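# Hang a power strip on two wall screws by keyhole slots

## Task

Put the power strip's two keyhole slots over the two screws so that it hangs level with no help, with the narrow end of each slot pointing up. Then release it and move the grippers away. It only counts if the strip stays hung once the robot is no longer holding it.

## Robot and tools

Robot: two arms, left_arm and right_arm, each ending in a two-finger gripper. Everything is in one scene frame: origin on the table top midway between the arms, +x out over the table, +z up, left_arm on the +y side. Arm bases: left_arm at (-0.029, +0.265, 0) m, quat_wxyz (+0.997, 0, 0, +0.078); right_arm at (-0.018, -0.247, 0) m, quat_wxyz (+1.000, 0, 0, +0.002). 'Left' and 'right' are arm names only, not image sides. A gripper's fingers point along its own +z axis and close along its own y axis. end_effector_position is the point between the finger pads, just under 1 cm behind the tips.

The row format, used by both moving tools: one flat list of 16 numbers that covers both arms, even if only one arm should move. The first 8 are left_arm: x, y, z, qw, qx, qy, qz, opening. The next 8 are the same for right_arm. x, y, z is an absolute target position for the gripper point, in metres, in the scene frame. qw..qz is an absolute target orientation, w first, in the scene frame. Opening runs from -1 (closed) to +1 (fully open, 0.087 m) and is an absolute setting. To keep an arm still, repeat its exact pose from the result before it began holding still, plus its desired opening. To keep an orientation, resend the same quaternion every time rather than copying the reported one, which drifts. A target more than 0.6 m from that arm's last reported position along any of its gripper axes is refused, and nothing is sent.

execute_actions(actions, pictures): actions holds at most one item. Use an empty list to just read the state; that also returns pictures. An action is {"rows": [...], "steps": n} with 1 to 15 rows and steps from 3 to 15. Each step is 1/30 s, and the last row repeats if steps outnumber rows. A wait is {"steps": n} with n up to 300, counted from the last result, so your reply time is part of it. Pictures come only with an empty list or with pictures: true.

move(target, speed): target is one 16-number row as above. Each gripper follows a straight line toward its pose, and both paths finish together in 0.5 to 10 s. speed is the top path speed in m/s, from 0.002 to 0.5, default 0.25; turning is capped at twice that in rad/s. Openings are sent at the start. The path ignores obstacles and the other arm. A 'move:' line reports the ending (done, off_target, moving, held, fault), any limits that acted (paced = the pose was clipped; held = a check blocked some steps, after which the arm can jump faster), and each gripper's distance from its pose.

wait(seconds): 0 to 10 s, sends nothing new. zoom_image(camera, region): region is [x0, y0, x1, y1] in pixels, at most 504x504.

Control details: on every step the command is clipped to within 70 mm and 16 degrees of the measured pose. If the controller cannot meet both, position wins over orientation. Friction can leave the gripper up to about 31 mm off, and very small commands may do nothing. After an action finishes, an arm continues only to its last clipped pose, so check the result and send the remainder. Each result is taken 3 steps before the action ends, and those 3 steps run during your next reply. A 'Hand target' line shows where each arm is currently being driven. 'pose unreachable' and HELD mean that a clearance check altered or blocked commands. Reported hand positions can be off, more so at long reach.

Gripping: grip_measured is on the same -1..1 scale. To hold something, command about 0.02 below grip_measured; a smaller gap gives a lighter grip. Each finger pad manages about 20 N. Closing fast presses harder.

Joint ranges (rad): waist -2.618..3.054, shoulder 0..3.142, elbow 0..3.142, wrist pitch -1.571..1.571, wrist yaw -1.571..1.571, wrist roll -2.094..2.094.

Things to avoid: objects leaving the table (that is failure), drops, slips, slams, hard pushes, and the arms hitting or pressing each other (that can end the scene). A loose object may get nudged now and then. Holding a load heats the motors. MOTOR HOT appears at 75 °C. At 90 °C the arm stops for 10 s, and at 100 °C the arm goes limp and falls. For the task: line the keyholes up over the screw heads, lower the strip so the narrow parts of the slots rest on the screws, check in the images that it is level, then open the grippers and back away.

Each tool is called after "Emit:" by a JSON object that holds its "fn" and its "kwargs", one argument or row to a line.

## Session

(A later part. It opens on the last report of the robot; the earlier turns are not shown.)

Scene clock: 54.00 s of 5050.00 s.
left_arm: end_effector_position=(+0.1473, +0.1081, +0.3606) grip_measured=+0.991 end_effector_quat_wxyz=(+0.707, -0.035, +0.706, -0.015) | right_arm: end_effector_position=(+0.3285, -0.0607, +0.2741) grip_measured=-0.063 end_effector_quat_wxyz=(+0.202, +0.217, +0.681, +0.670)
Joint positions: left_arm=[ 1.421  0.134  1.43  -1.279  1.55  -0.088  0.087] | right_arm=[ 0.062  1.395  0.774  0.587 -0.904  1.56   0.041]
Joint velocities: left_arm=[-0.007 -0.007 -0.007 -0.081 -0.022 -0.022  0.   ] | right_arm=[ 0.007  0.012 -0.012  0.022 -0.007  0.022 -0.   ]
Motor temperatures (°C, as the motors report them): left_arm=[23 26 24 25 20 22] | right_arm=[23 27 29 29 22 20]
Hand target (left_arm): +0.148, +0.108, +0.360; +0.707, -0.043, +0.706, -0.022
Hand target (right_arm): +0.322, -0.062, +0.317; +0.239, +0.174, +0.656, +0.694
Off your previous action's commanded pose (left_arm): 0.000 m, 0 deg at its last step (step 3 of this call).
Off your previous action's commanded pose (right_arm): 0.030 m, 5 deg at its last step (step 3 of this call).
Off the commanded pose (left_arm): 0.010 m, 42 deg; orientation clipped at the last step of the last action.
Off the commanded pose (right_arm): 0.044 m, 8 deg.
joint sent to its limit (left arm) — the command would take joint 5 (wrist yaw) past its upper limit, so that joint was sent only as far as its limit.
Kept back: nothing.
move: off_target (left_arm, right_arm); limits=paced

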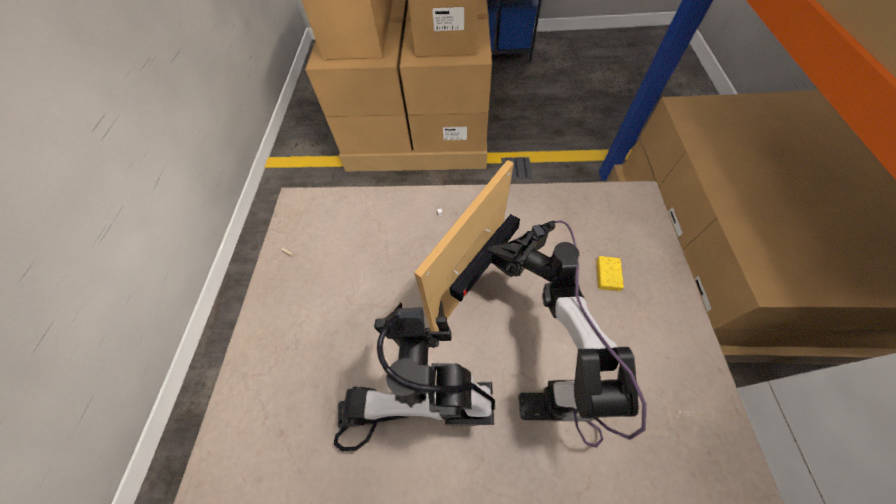

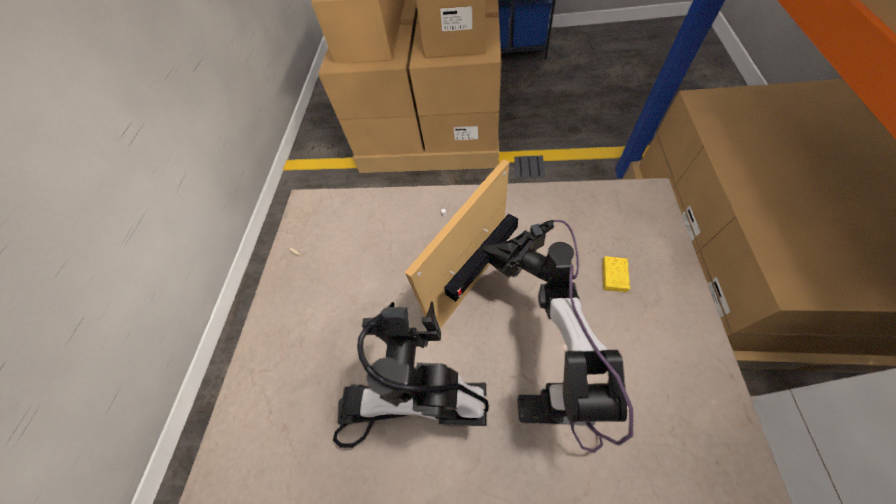

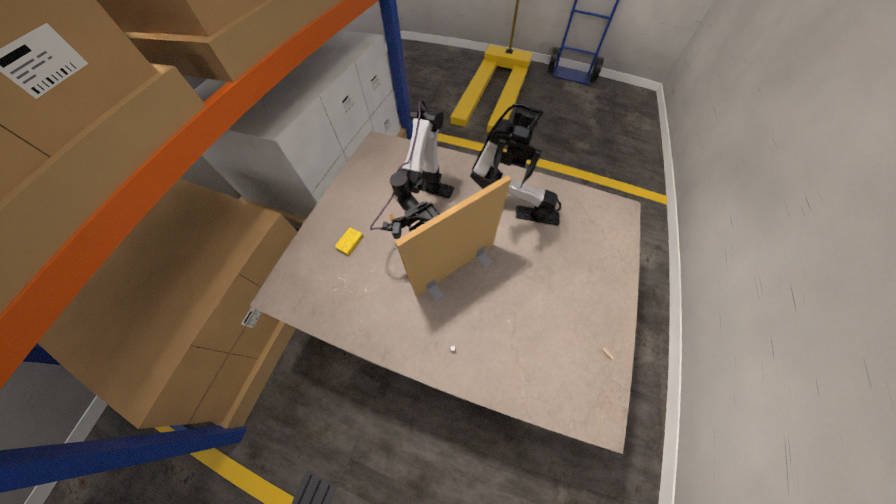

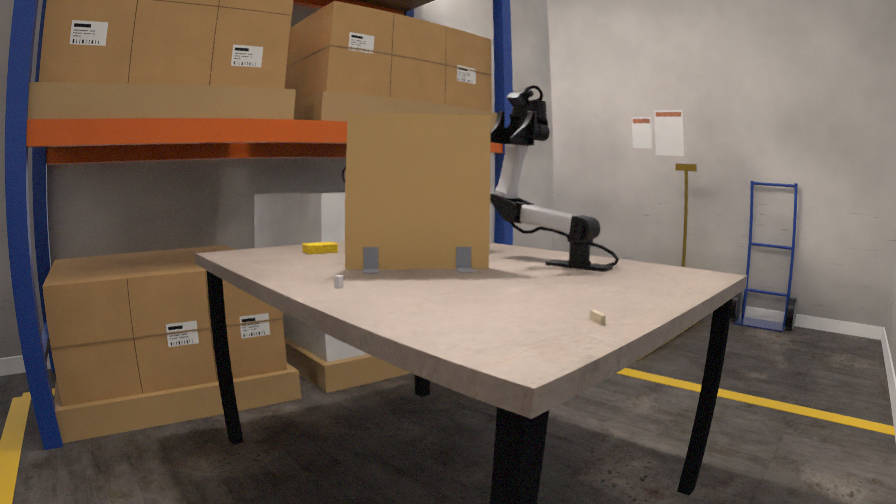

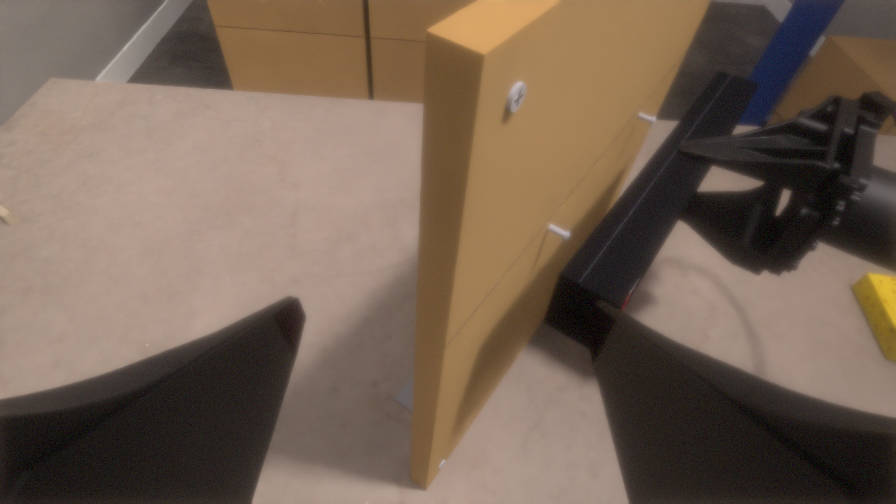

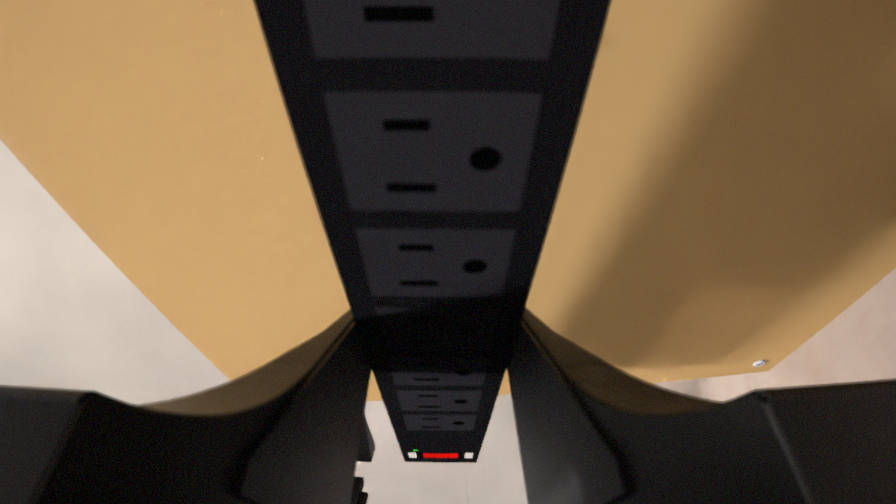

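Emit:
{"fn": "execute_actions", "kwargs": {
  "actions": [
    {"rows":[[0.13,0.16,0.36,0.707,-0.035,0.706,-0.015,1,0.325,-0.062,0.318,0.24,0.175,0.655,0.695,-0.3]],"steps":15}
  ]
}}

Emit:
{"fn": "wait", "kwargs": {
  "seconds": 0.5
}}

Emit:
{"fn": "zoom_image", "kwargs": {
  "camera": "cam_left_wrist",
  "region": [520, 40, 860, 340]
}}

Scene clock: 54.47 s of 5050.00 s.
left_arm: end_effector_position=(+0.1304, +0.1507, +0.3583) grip_measured=+0.991 end_effector_quat_wxyz=(+0.702, -0.038, +0.711, -0.034) | right_arm: end_effector_position=(+0.3285, -0.0607, +0.2742) grip_measured=-0.063 end_effector_quat_wxyz=(+0.201, +0.218, +0.681, +0.670)
Joint positions: left_arm=[ 1.279  0.187  1.304 -1.212  1.43  -0.007  0.087] | right_arm=[ 0.062  1.395  0.774  0.587 -0.904  1.561  0.041]
Joint velocities: left_arm=[-0.071 -0.002 -0.007  0.198 -0.168 -0.037  0.001] | right_arm=[-0.012  0.012 -0.012  0.007  0.022  0.007  0.   ]
Motor temperatures (°C, as the motors report them): left_arm=[23 26 24 25 20 22] | right_arm=[23 27 29 29 22 20]
Steps of this call (steps 1 to 2: nothing new was sent; steps 3 to 14: the first 12 steps of this action). Readings (end_effector_position):
3: left_arm (+0.1462, +0.1123, +0.3602) | right_arm (+0.3285, -0.0607, +0.2741)
4: left_arm (+0.1438, +0.1176, +0.3584) | right_arm (+0.3285, -0.0607, +0.2741)
6: left_arm (+0.1391, +0.1324, +0.3558) | right_arm (+0.3285, -0.0607, +0.2741)
10: left_arm (+0.1330, +0.1478, +0.3571) | right_arm (+0.3285, -0.0607, +0.2742)
14: the state above

Scene clock: 55.07 s of 5050.00 s.
left_arm: end_effector_position=(+0.1299, +0.1561, +0.3614) grip_measured=+0.991 end_effector_quat_wxyz=(+0.703, -0.033, +0.710, -0.014) | right_arm: end_effector_position=(+0.3285, -0.0607, +0.2742) grip_measured=-0.063 end_effector_quat_wxyz=(+0.201, +0.218, +0.681, +0.670)
Joint positions: left_arm=[ 1.273  0.187  1.304 -1.177  1.403 -0.008  0.087] | right_arm=[ 0.062  1.395  0.774  0.587 -0.904  1.561  0.041]
Joint velocities: left_arm=[-0.032  0.002 -0.007  0.022  0.007  0.037  0.   ] | right_arm=[-0.022 -0.002 -0.012  0.022  0.007  0.022 -0.   ]
Motor temperatures (°C, as the motors report them): left_arm=[23 26 24 25 20 22] | right_arm=[23 27 29 29 22 20]
Hand target (left_arm): +0.130, +0.160, +0.360; +0.704, -0.035, +0.710, -0.015
Hand target (right_arm): +0.322, -0.062, +0.317; +0.239, +0.174, +0.656, +0.695
Off the commanded pose (left_arm): 0.004 m, 1 deg.
Off the commanded pose (right_arm): 0.044 m, 8 deg.
Kept back: nothing.
Steps of this call (steps 1 to 3: the last 3 steps of your previous action; steps 4 to 18: nothing new was sent). Readings (end_effector_position):
1: left_arm (+0.1302, +0.1515, +0.3587) | right_arm (+0.3285, -0.0607, +0.2742)
2: left_arm (+0.1301, +0.1522, +0.3591) | right_arm (+0.3285, -0.0607, +0.2742)
4: left_arm (+0.1299, +0.1535, +0.3599) | right_arm (+0.3285, -0.0607, +0.2742)
8: left_arm (+0.1299, +0.1551, +0.3608) | right_arm (+0.3285, -0.0607, +0.2742)
18: the state above

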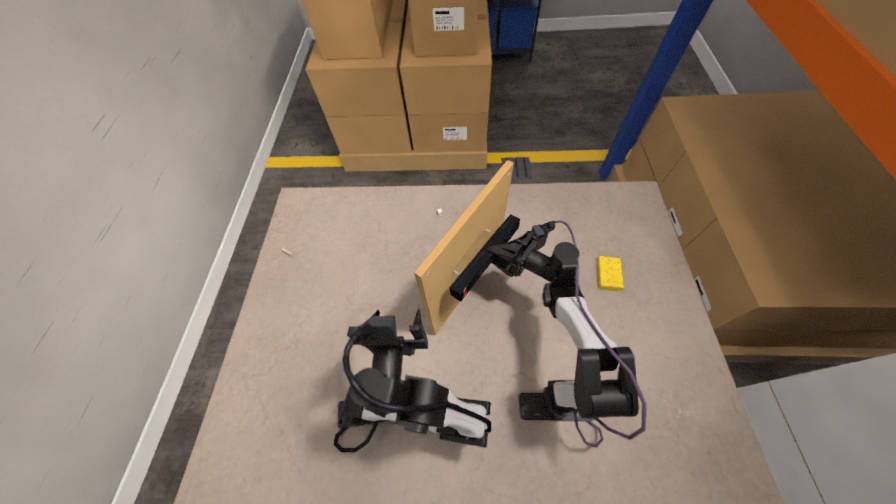

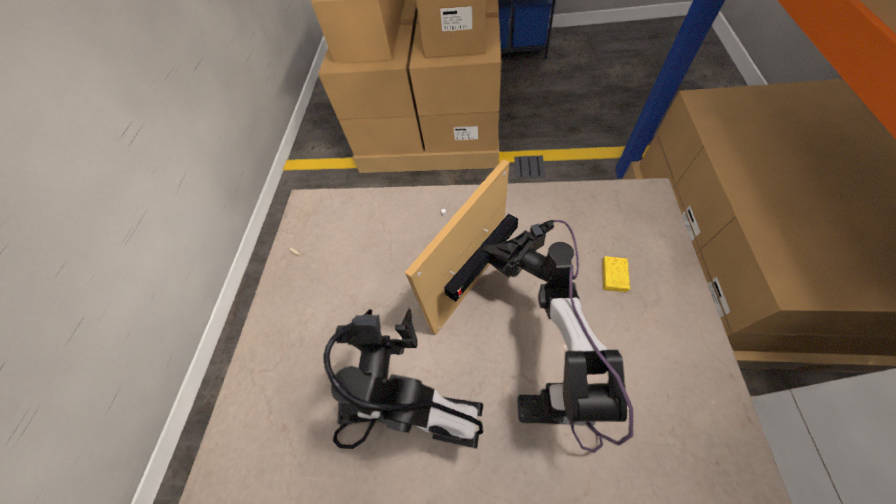

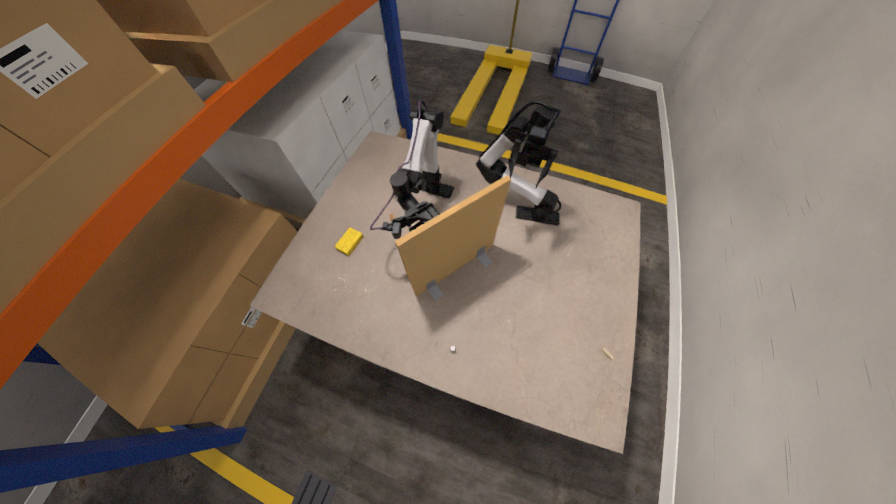

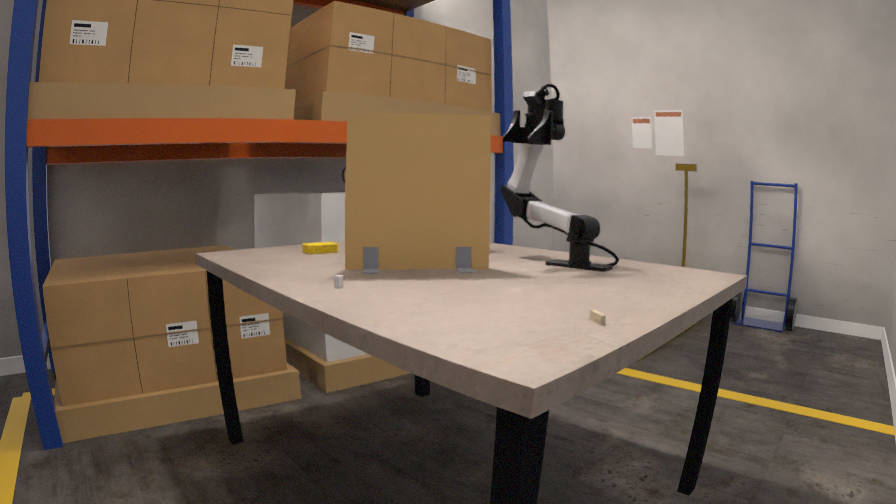

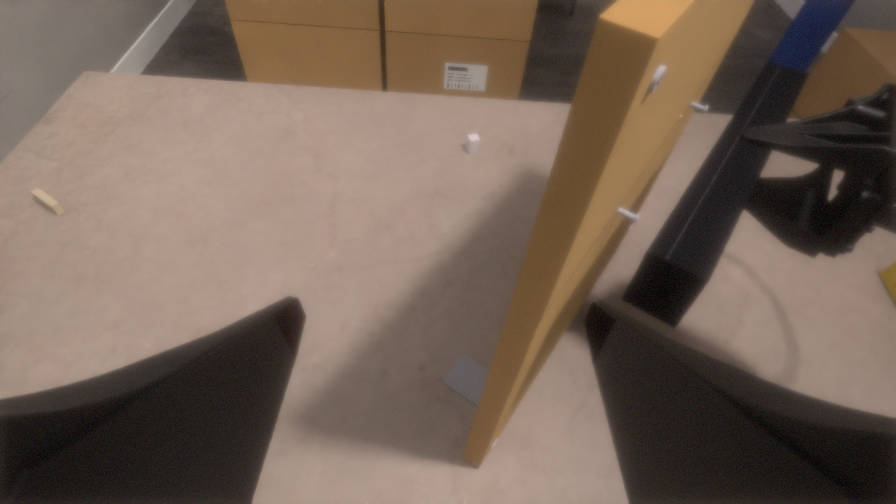

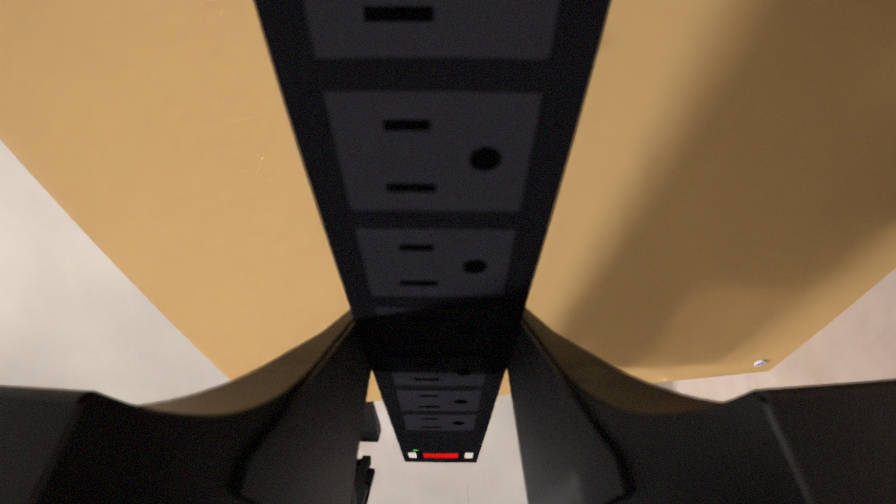

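Region (520, 40, 860, 340) of cam_left_wrist's 896x504 image, scaled by 1.482, with more detail than that image has; it fills the top 445 rows of this view, and the rest is white.

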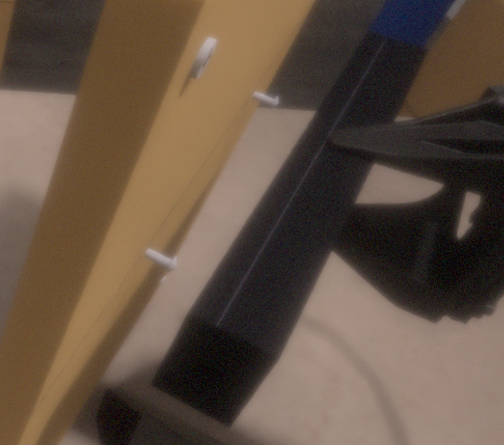

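Emit:
{"fn": "execute_actions", "kwargs": {
  "actions": [
    {"rows":[[0.13,0.16,0.36,0.707,-0.035,0.706,-0.015,1,0.342,-0.056,0.312,0.24,0.16,0.655,0.70,-0.3]],"steps":15}
  ]
}}

Emit:
{"fn": "execute_actions", "kwargs": {
  "actions": [
    {"rows":[[0.13,0.16,0.36,0.707,-0.035,0.706,-0.015,1,0.342,-0.056,0.312,0.24,0.16,0.655,0.70,-0.3]],"steps":15}
  ]
}}

Scene clock: 55.57 s of 5050.00 s.
left_arm: end_effector_position=(+0.1307, +0.1599, +0.3623) grip_measured=+0.991 end_effector_quat_wxyz=(+0.704, -0.039, +0.709, -0.019) | right_arm: end_effector_position=(+0.3397, -0.0592, +0.2699) grip_measured=-0.063 end_effector_quat_wxyz=(+0.199, +0.213, +0.681, +0.672)
Joint positions: left_arm=[ 1.273  0.187  1.286 -1.141  1.402 -0.04   0.087] | right_arm=[ 0.062  1.456  0.804  0.622 -0.914  1.561  0.041]
Joint velocities: left_arm=[-0.002  0.002  0.012  0.081 -0.022 -0.007  0.   ] | right_arm=[-0.012  0.002  0.002  0.022 -0.051 -0.081 -0.   ]
Motor temperatures (°C, as the motors report them): left_arm=[23 26 24 26 20 22] | right_arm=[23 27 29 29 22 20]
Steps of this call (steps 1 to 3: nothing new was sent; steps 4 to 15: the first 12 steps of this action). Readings (end_effector_position):
4: left_arm (+0.1300, +0.1567, +0.3615) | right_arm (+0.3293, -0.0604, +0.2741)
5: left_arm (+0.1301, +0.1574, +0.3616) | right_arm (+0.3316, -0.0598, +0.2744)
7: left_arm (+0.1304, +0.1590, +0.3612) | right_arm (+0.3367, -0.0594, +0.2731)
11: left_arm (+0.1306, +0.1599, +0.3616) | right_arm (+0.3396, -0.0592, +0.2691)
15: the state above

Scene clock: 56.07 s of 5050.00 s.
left_arm: end_effector_position=(+0.1307, +0.1600, +0.3630) grip_measured=+0.991 end_effector_quat_wxyz=(+0.705, -0.038, +0.708, -0.019) | right_arm: end_effector_position=(+0.3397, -0.0592, +0.2714) grip_measured=-0.063 end_effector_quat_wxyz=(+0.202, +0.209, +0.680, +0.673)
Joint positions: left_arm=[ 1.273  0.187  1.286 -1.134  1.402 -0.046  0.087] | right_arm=[ 0.062  1.456  0.804  0.631 -0.915  1.561  0.041]
Joint velocities: left_arm=[-0.007  0.007  0.002 -0.022 -0.007 -0.007  0.   ] | right_arm=[ 0.007 -0.002 -0.002 -0.037  0.007 -0.007  0.   ]
Motor temperatures (°C, as the motors report them): left_arm=[23 26 24 26 20 22] | right_arm=[23 27 29 29 22 20]
Off your previous action's commanded pose (left_arm): 0.003 m, 1 deg at its last step (step 3 of this call).
Off your previous action's commanded pose (right_arm): 0.042 m, 9 deg at its last step (step 3 of this call).
Steps of this call (steps 1 to 3: the last 3 steps of your previous action; steps 4 to 15: the first 12 steps of this action). Readings (end_effector_position):
4: left_arm (+0.1307, +0.1600, +0.3627) | right_arm (+0.3397, -0.0592, +0.2708)
5: left_arm (+0.1307, +0.1600, +0.3627) | right_arm (+0.3397, -0.0592, +0.2709)
7: left_arm (+0.1307, +0.1600, +0.3628) | right_arm (+0.3397, -0.0592, +0.2711)
11: left_arm (+0.1307, +0.1600, +0.3629) | right_arm (+0.3396, -0.0592, +0.2713)
15: the state above

Emit:
{"fn": "execute_actions", "kwargs": {
  "actions": [
    {"rows":[[0.13,0.16,0.36,0.707,-0.035,0.706,-0.015,1,0.342,-0.05,0.312,0.24,0.16,0.655,0.70,-0.3],[0.13,0.16,0.36,0.707,-0.035,0.706,-0.015,1,0.342,-0.046,0.312,0.24,0.16,0.655,0.70,-0.3],[0.13,0.16,0.36,0.707,-0.035,0.706,-0.015,1,0.342,-0.042,0.312,0.24,0.16,0.655,0.70,-0.3],[0.13,0.16,0.36,0.707,-0.035,0.706,-0.015,1,0.342,-0.039,0.312,0.24,0.16,0.655,0.70,-0.3],[0.13,0.16,0.36,0.707,-0.035,0.706,-0.015,1,0.343,-0.036,0.312,0.24,0.16,0.655,0.70,-0.3],[0.13,0.16,0.36,0.707,-0.035,0.706,-0.015,1,0.344,-0.032,0.312,0.24,0.16,0.655,0.70,-0.3]],"steps":15}
  ]
}}

Emit:
{"fn": "wait", "kwargs": {
  "seconds": 0.3
}}

Emit:
{"fn": "zoom_image", "kwargs": {
  "camera": "cam_left_wrist",
  "region": [520, 40, 860, 340]
}}

Scene clock: 56.63 s of 5050.00 s.
left_arm: end_effector_position=(+0.1307, +0.1600, +0.3631) grip_measured=+0.991 end_effector_quat_wxyz=(+0.705, -0.038, +0.708, -0.019) | right_arm: end_effector_position=(+0.3346, -0.0399, +0.2713) grip_measured=-0.063 end_effector_quat_wxyz=(+0.194, +0.201, +0.683, +0.675)
Joint positions: left_arm=[ 1.273  0.187  1.286 -1.134  1.402 -0.047  0.087] | right_arm=[ 0.122  1.459  0.806  0.633 -0.88   1.562  0.041]
Joint velocities: left_arm=[ 0.027 -0.017 -0.007 -0.066  0.051  0.022 -0.   ] | right_arm=[-0.002  0.002 -0.012 -0.007 -0.022 -0.066 -0.   ]
Motor temperatures (°C, as the motors report them): left_arm=[23 26 24 26 20 22] | right_arm=[23 27 29 30 22 20]
Off your previous action's commanded pose (left_arm): 0.003 m, 1 deg at its last step (step 3 of this call).
Off your previous action's commanded pose (right_arm): 0.041 m, 8 deg at its last step (step 3 of this call).
Steps of this call (steps 1 to 3: the last 3 steps of your previous action; steps 4 to 5: nothing new was sent; steps 6 to 17: the first 12 steps of this action). Readings (end_effector_position):
6: left_arm (+0.1307, +0.1600, +0.3631) | right_arm (+0.3395, -0.0587, +0.2715)
7: left_arm (+0.1307, +0.1600, +0.3631) | right_arm (+0.3394, -0.0575, +0.2716)
9: left_arm (+0.1307, +0.1600, +0.3631) | right_arm (+0.3381, -0.0518, +0.2715)
13: left_arm (+0.1307, +0.1600, +0.3631) | right_arm (+0.3346, -0.0399, +0.2713)
17: the state above

Scene clock: 57.03 s of 5050.00 s.
left_arm: end_effector_position=(+0.1307, +0.1600, +0.3631) grip_measured=+0.991 end_effector_quat_wxyz=(+0.705, -0.038, +0.708, -0.019) | right_arm: end_effector_position=(+0.3346, -0.0399, +0.2713) grip_measured=-0.063 end_effector_quat_wxyz=(+0.194, +0.201, +0.683, +0.675)
Joint positions: left_arm=[ 1.273  0.187  1.286 -1.134  1.402 -0.047  0.087] | right_arm=[ 0.122  1.459  0.806  0.633 -0.88   1.562  0.041]
Joint velocities: left_arm=[-0.012  0.002  0.002 -0.022 -0.037  0.037  0.   ] | right_arm=[ 0.007 -0.007 -0.017  0.037 -0.037  0.007 -0.   ]
Motor temperatures (°C, as the motors report them): left_arm=[23 26 24 26 20 22] | right_arm=[23 27 29 30 22 20]
Hand target (left_arm): +0.130, +0.160, +0.360; +0.706, -0.035, +0.707, -0.015
Hand target (right_arm): +0.339, -0.034, +0.312; +0.238, +0.160, +0.654, +0.700
Off the commanded pose (left_arm): 0.003 m, 1 deg.
Off the commanded pose (right_arm): 0.043 m, 8 deg.
Kept back: nothing.
Steps of this call (steps 1 to 3: the last 3 steps of your previous action; steps 4 to 12: nothing new was sent). Readings (end_effector_position):
1: left_arm (+0.1307, +0.1600, +0.3631) | right_arm (+0.3346, -0.0399, +0.2713)
2: left_arm (+0.1307, +0.1600, +0.3631) | right_arm (+0.3346, -0.0399, +0.2713)
4: left_arm (+0.1307, +0.1600, +0.3631) | right_arm (+0.3346, -0.0399, +0.2713)
8: left_arm (+0.1307, +0.1600, +0.3631) | right_arm (+0.3346, -0.0399, +0.2713)
12: the state above

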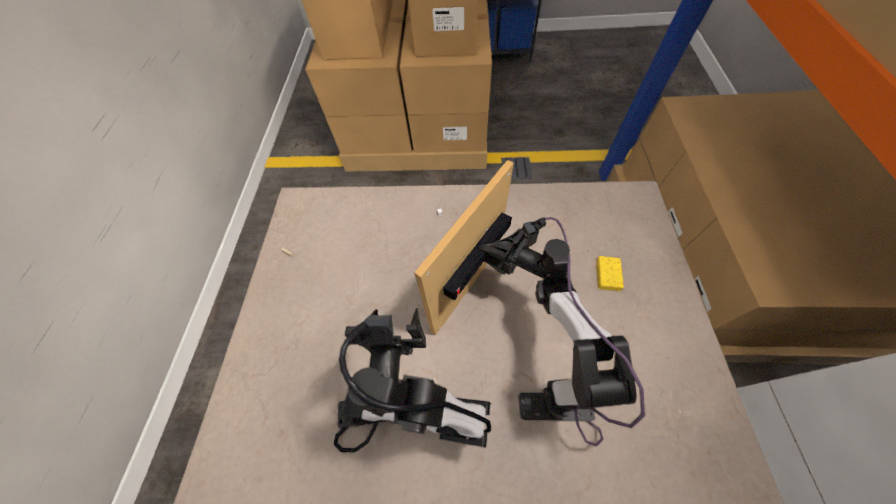

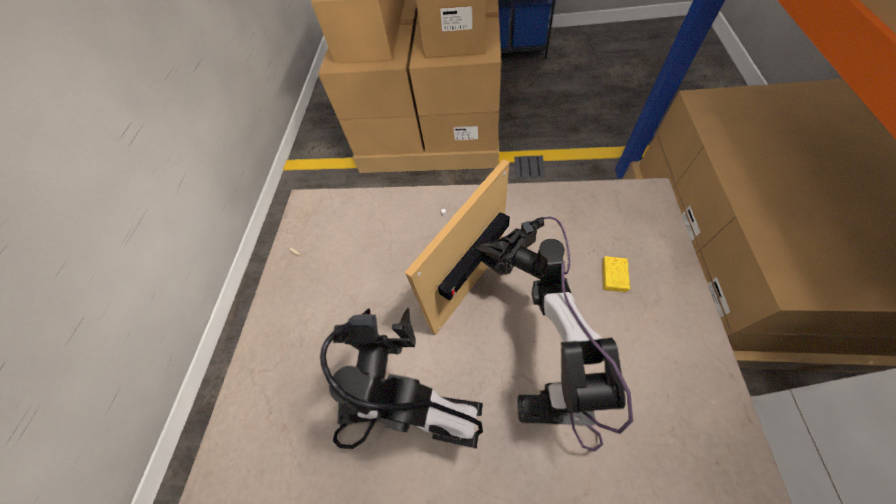

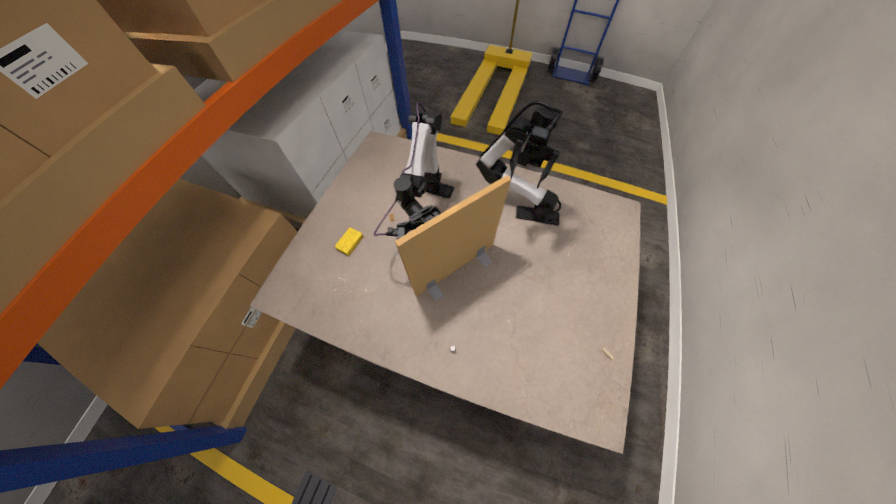

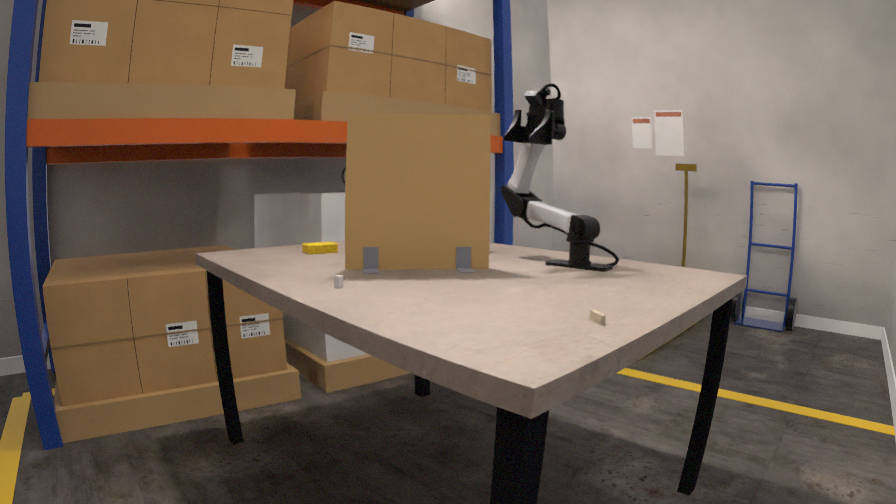

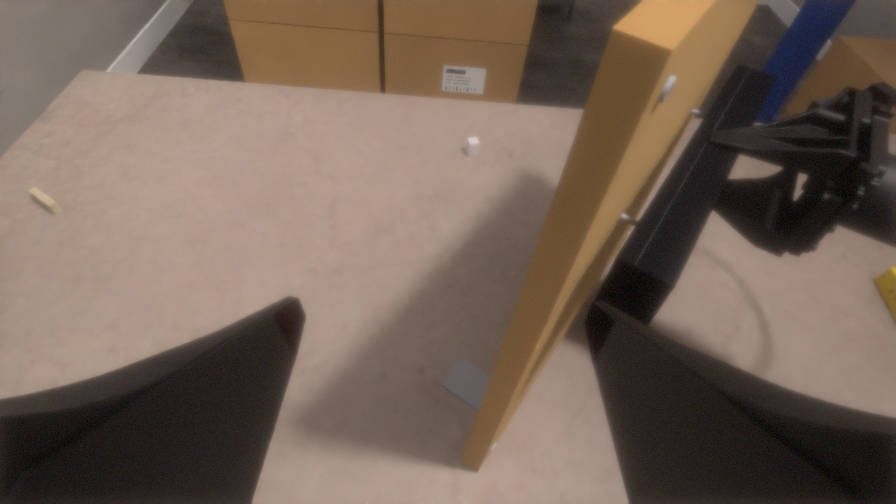

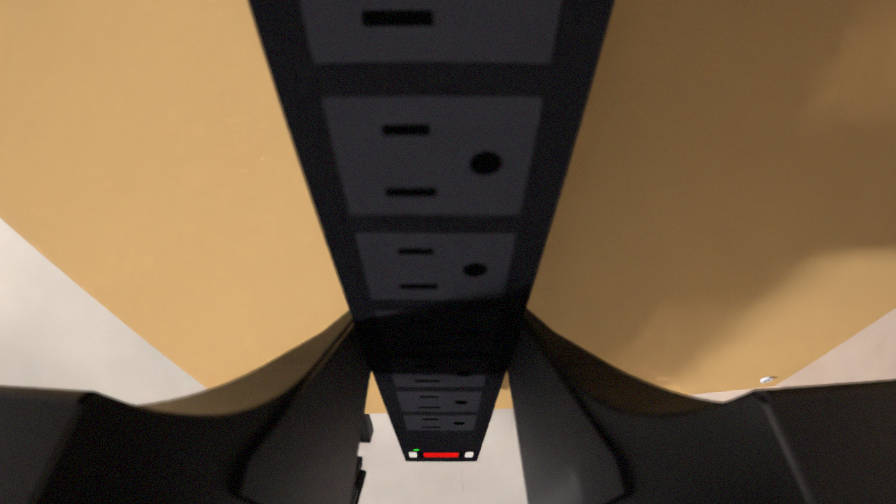

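Region (520, 40, 860, 340) of cam_left_wrist's 896x504 image, scaled by 1.482, with more detail than that image has; it fills the top 445 rows of this view, and the rest is white.

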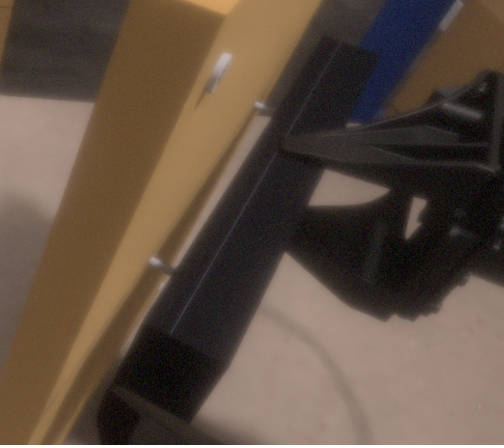

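Emit:
{"fn": "execute_actions", "kwargs": {
  "actions": [
    {"rows":[[0.13,0.13,0.36,0.707,-0.035,0.706,-0.015,1,0.338,-0.06,0.30,0.23,0.17,0.66,0.695,-0.3]],"steps":10}
  ]
}}

Emit:
{"fn": "execute_actions", "kwargs": {
  "actions": [
    {"rows":[[0.13,0.13,0.36,0.707,-0.035,0.706,-0.015,1,0.342,-0.055,0.255,0.225,0.17,0.665,0.695,-0.3]],"steps":15}
  ]
}}

Emit:
{"fn": "execute_actions", "kwargs": {
  "actions": [
    {"rows":[[0.13,0.13,0.36,0.707,-0.035,0.706,-0.015,1,0.346,-0.032,0.262,0.225,0.17,0.665,0.695,-0.3]],"steps":15}
  ]
}}

Emit:
{"fn": "execute_actions", "kwargs": {
  "actions": [
    {"rows":[[0.13,0.13,0.36,0.707,-0.035,0.706,-0.015,1,0.344,-0.032,0.30,0.24,0.16,0.655,0.70,-0.3]],"steps":15}
  ]
}}

Emit:
{"fn": "wait", "kwargs": {
  "seconds": 0.4
}}

Emit:
{"fn": "zoom_image", "kwargs": {
  "camera": "cam_head_left",
  "region": [420, 200, 540, 310]
}}

Scene clock: 57.40 s of 5050.00 s.
left_arm: end_effector_position=(+0.1293, +0.1371, +0.3615) grip_measured=+0.991 end_effector_quat_wxyz=(+0.709, -0.027, +0.705, -0.006) | right_arm: end_effector_position=(+0.3418, -0.0606, +0.2713) grip_measured=-0.063 end_effector_quat_wxyz=(+0.205, +0.212, +0.679, +0.672)
Joint positions: left_arm=[ 1.286  0.141  1.332 -1.165  1.413 -0.073  0.087] | right_arm=[ 0.058  1.459  0.806  0.633 -0.911  1.561  0.041]
Joint velocities: left_arm=[ 0.071 -0.081  0.09  -0.095  0.051 -0.022 -0.   ] | right_arm=[-0.037 -0.002  0.017  0.022 -0.081 -0.037 -0.001]
Motor temperatures (°C, as the motors report them): left_arm=[23 26 24 26 20 22] | right_arm=[23 27 30 30 22 20]
Steps of this call (steps 1 to 4: nothing new was sent; steps 5 to 11: the first 7 steps of this action). Readings (end_effector_position):
5: left_arm (+0.1305, +0.1581, +0.3628) | right_arm (+0.3346, -0.0420, +0.2713)
6: left_arm (+0.1303, +0.1550, +0.3624) | right_arm (+0.3349, -0.0456, +0.2713)
8: left_arm (+0.1295, +0.1464, +0.3618) | right_arm (+0.3384, -0.0542, +0.2713)
11: the state above

Scene clock: 57.90 s of 5050.00 s.
left_arm: end_effector_position=(+0.1298, +0.1355, +0.3597) grip_measured=+0.991 end_effector_quat_wxyz=(+0.708, -0.035, +0.706, -0.013) | right_arm: end_effector_position=(+0.3435, -0.0592, +0.2181) grip_measured=-0.063 end_effector_quat_wxyz=(+0.180, +0.227, +0.691, +0.662)
Joint positions: left_arm=[ 1.291  0.14   1.334 -1.184  1.417 -0.078  0.087] | right_arm=[ 0.059  1.568  0.721  0.749 -0.923  1.545  0.041]
Joint velocities: left_arm=[-0.002  0.017  0.002 -0.081 -0.007 -0.007 -0.   ] | right_arm=[-0.022 -0.012 -0.007  0.286 -0.022  0.022  0.   ]
Motor temperatures (°C, as the motors report them): left_arm=[23 26 24 26 20 22] | right_arm=[23 27 30 30 22 20]
Off your previous action's commanded pose (left_arm): 0.006 m, 1 deg at its last step (step 3 of this call).
Off your previous action's commanded pose (right_arm): 0.029 m, 6 deg at its last step (step 3 of this call).
Steps of this call (steps 1 to 3: the last 3 steps of your previous action; steps 4 to 15: the first 12 steps of this action). Readings (end_effector_position):
4: left_arm (+0.1299, +0.1361, +0.3610) | right_arm (+0.3409, -0.0602, +0.2687)
5: left_arm (+0.1299, +0.1360, +0.3608) | right_arm (+0.3415, -0.0598, +0.2645)
7: left_arm (+0.1298, +0.1358, +0.3604) | right_arm (+0.3436, -0.0592, +0.2481)
11: left_arm (+0.1298, +0.1356, +0.3600) | right_arm (+0.3441, -0.0592, +0.2187)
15: the state above

Scene clock: 58.40 s of 5050.00 s.
left_arm: end_effector_position=(+0.1298, +0.1354, +0.3594) grip_measured=+0.991 end_effector_quat_wxyz=(+0.707, -0.036, +0.706, -0.014) | right_arm: end_effector_position=(+0.3368, -0.0335, +0.2219) grip_measured=-0.063 end_effector_quat_wxyz=(+0.180, +0.209, +0.692, +0.667)
Joint positions: left_arm=[ 1.291  0.14   1.334 -1.187  1.417 -0.078  0.087] | right_arm=[ 0.14   1.568  0.721  0.778 -0.869  1.547  0.041]
Joint velocities: left_arm=[-0.002 -0.007  0.007  0.066  0.022 -0.051  0.   ] | right_arm=[-0.007 -0.007 -0.012 -0.051  0.066 -0.037  0.001]
Motor temperatures (°C, as the motors report them): left_arm=[23 26 24 26 20 22] | right_arm=[23 27 30 30 22 20]
Off your previous action's commanded pose (left_arm): 0.005 m, 0 deg at its last step (step 3 of this call).
Off your previous action's commanded pose (right_arm): 0.034 m, 8 deg at its last step (step 3 of this call).
Steps of this call (steps 1 to 3: the last 3 steps of your previous action; steps 4 to 15: the first 12 steps of this action). Readings (end_effector_position):
4: left_arm (+0.1298, +0.1355, +0.3595) | right_arm (+0.3442, -0.0570, +0.2219)
5: left_arm (+0.1298, +0.1354, +0.3595) | right_arm (+0.3440, -0.0525, +0.2222)
7: left_arm (+0.1298, +0.1354, +0.3595) | right_arm (+0.3398, -0.0414, +0.2221)
11: left_arm (+0.1298, +0.1354, +0.3594) | right_arm (+0.3349, -0.0328, +0.2221)
15: the state above

Scene clock: 58.90 s of 5050.00 s.
left_arm: end_effector_position=(+0.1298, +0.1354, +0.3594) grip_measured=+0.991 end_effector_quat_wxyz=(+0.707, -0.036, +0.706, -0.014) | right_arm: end_effector_position=(+0.3397, -0.0341, +0.2427) grip_measured=-0.062 end_effector_quat_wxyz=(+0.194, +0.203, +0.690, +0.667)
Joint positions: left_arm=[ 1.291  0.14   1.334 -1.188  1.417 -0.078  0.087] | right_arm=[ 0.14   1.524  0.768  0.701 -0.856  1.532  0.041]
Joint velocities: left_arm=[-0.017 -0.012  0.002 -0.007  0.007  0.022  0.   ] | right_arm=[-0.002 -0.002  0.007 -0.037 -0.051 -0.007  0.001]
Motor temperatures (°C, as the motors report them): left_arm=[23 26 24 26 20 22] | right_arm=[23 27 30 30 22 20]
Off your previous action's commanded pose (left_arm): 0.005 m, 0 deg at its last step (step 3 of this call).
Off your previous action's commanded pose (right_arm): 0.041 m, 8 deg at its last step (step 3 of this call).
Steps of this call (steps 1 to 3: the last 3 steps of your previous action; steps 4 to 15: the first 12 steps of this action). Readings (end_effector_position):
4: left_arm (+0.1298, +0.1354, +0.3594) | right_arm (+0.3379, -0.0338, +0.2237)
5: left_arm (+0.1298, +0.1354, +0.3594) | right_arm (+0.3381, -0.0340, +0.2266)
7: left_arm (+0.1298, +0.1354, +0.3594) | right_arm (+0.3388, -0.0342, +0.2386)
11: left_arm (+0.1298, +0.1354, +0.3594) | right_arm (+0.3396, -0.0342, +0.2429)
15: the state above

Scene clock: 59.40 s of 5050.00 s.
left_arm: end_effector_position=(+0.1298, +0.1354, +0.3594) grip_measured=+0.991 end_effector_quat_wxyz=(+0.707, -0.036, +0.706, -0.014) | right_arm: end_effector_position=(+0.3397, -0.0341, +0.2425) grip_measured=-0.062 end_effector_quat_wxyz=(+0.193, +0.204, +0.691, +0.666)
Joint positions: left_arm=[ 1.291  0.14   1.334 -1.188  1.417 -0.078  0.087] | right_arm=[ 0.14   1.524  0.769  0.698 -0.857  1.532  0.041]
Joint velocities: left_arm=[ 0.007 -0.002 -0.002 -0.066  0.037 -0.11   0.001] | right_arm=[ 0.007  0.002 -0.007 -0.007  0.037 -0.037  0.   ]
Motor temperatures (°C, as the motors report them): left_arm=[23 26 23 26 20 22] | right_arm=[23 27 30 30 22 20]
Hand target (left_arm): +0.130, +0.130, +0.360; +0.708, -0.035, +0.706, -0.015
Hand target (right_arm): +0.338, -0.033, +0.299; +0.237, +0.159, +0.655, +0.700
Off the commanded pose (left_arm): 0.005 m, 0 deg.
Off the commanded pose (right_arm): 0.058 m, 9 deg.
Kept back: nothing.
Steps of this call (steps 1 to 3: the last 3 steps of your previous action; steps 4 to 15: nothing new was sent). Readings (end_effector_position):
1: left_arm (+0.1298, +0.1354, +0.3594) | right_arm (+0.3397, -0.0341, +0.2427)
2: left_arm (+0.1298, +0.1354, +0.3594) | right_arm (+0.3397, -0.0341, +0.2426)
4: left_arm (+0.1298, +0.1354, +0.3594) | right_arm (+0.3397, -0.0341, +0.2426)
8: left_arm (+0.1298, +0.1354, +0.3594) | right_arm (+0.3397, -0.0341, +0.2425)
15: the state above

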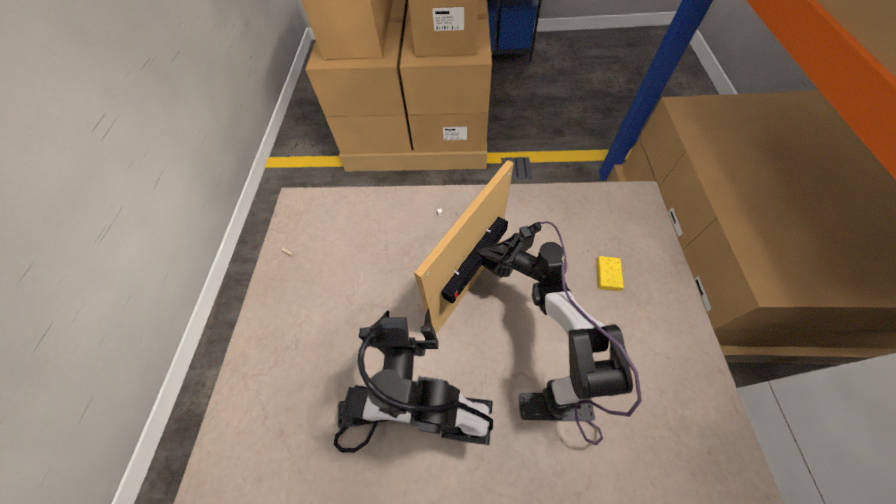

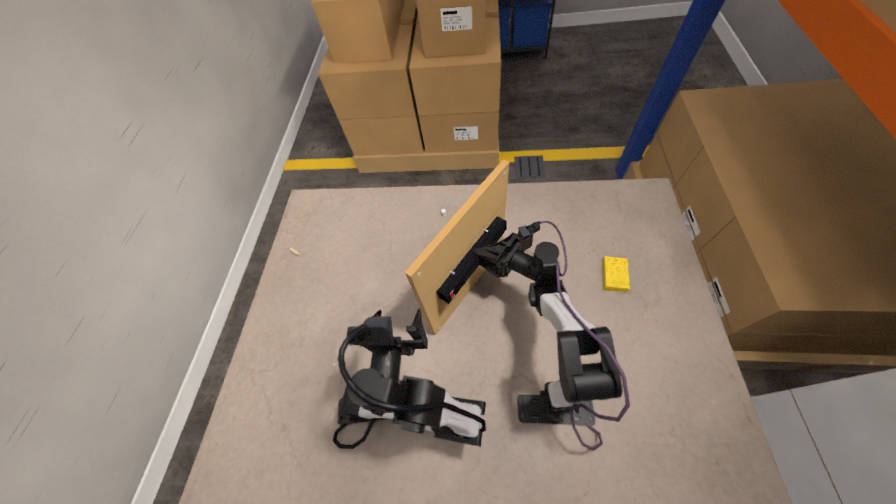

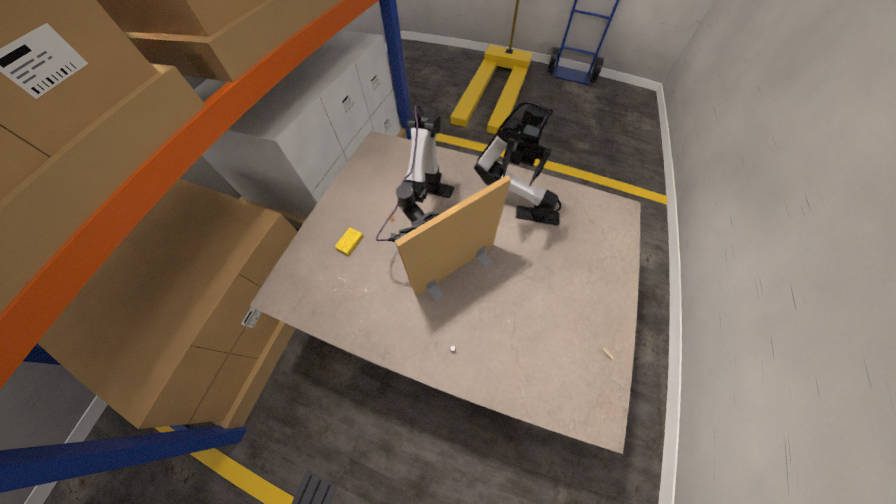

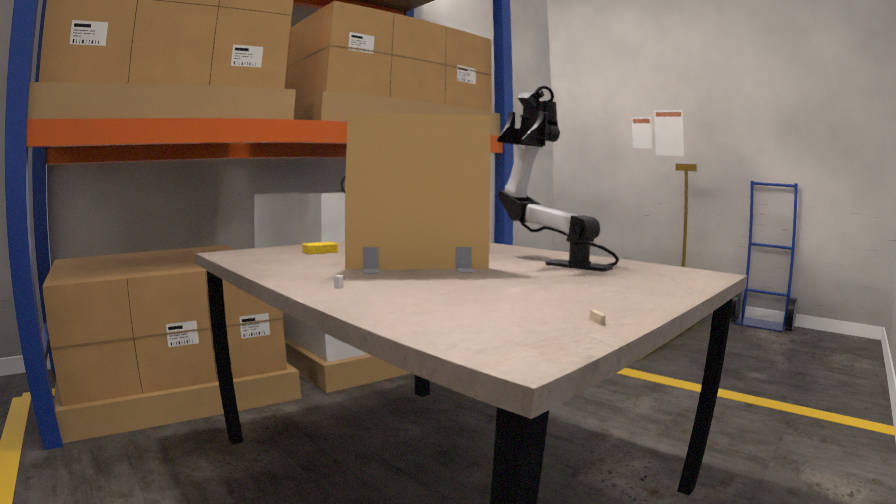

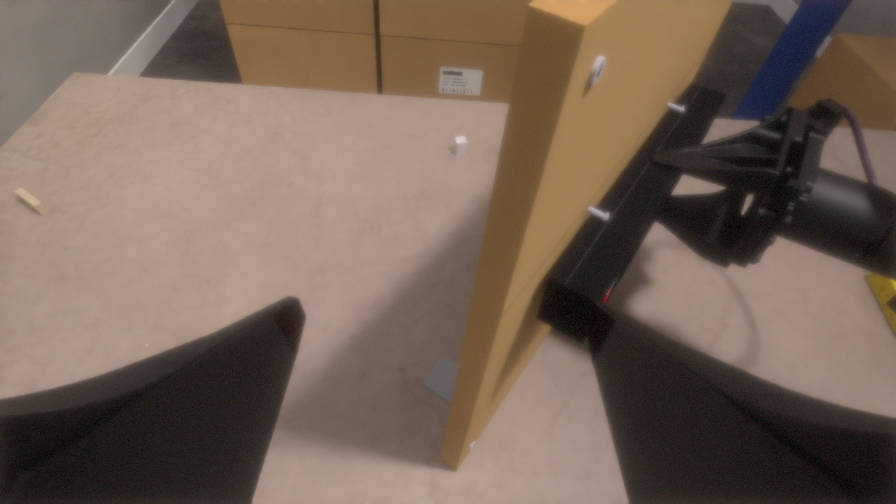

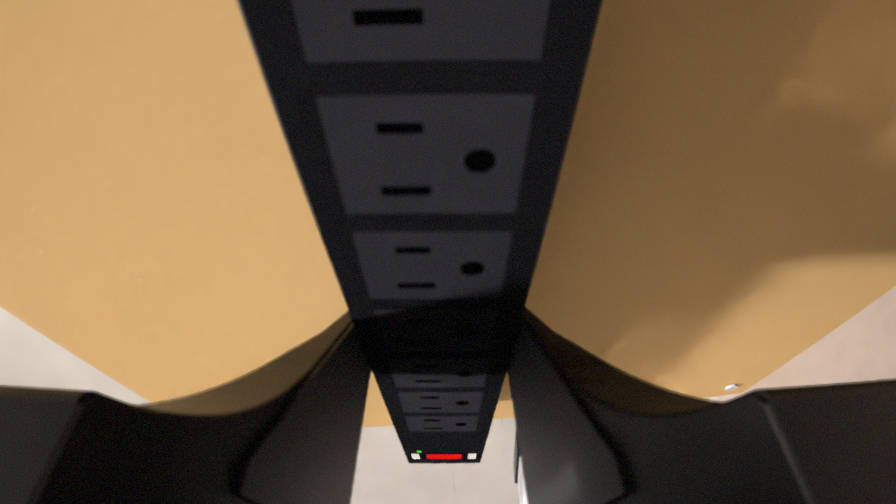

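Region (420, 200, 540, 310) of cam_head_left's 896x504 image, scaled by 4.200, with more detail than that image has; it fills the top 462 rows of this view, and the rest is white.

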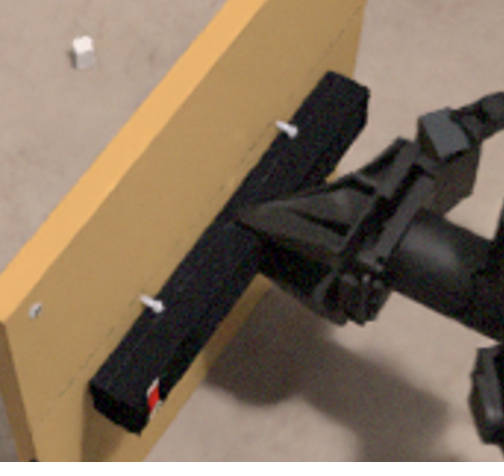

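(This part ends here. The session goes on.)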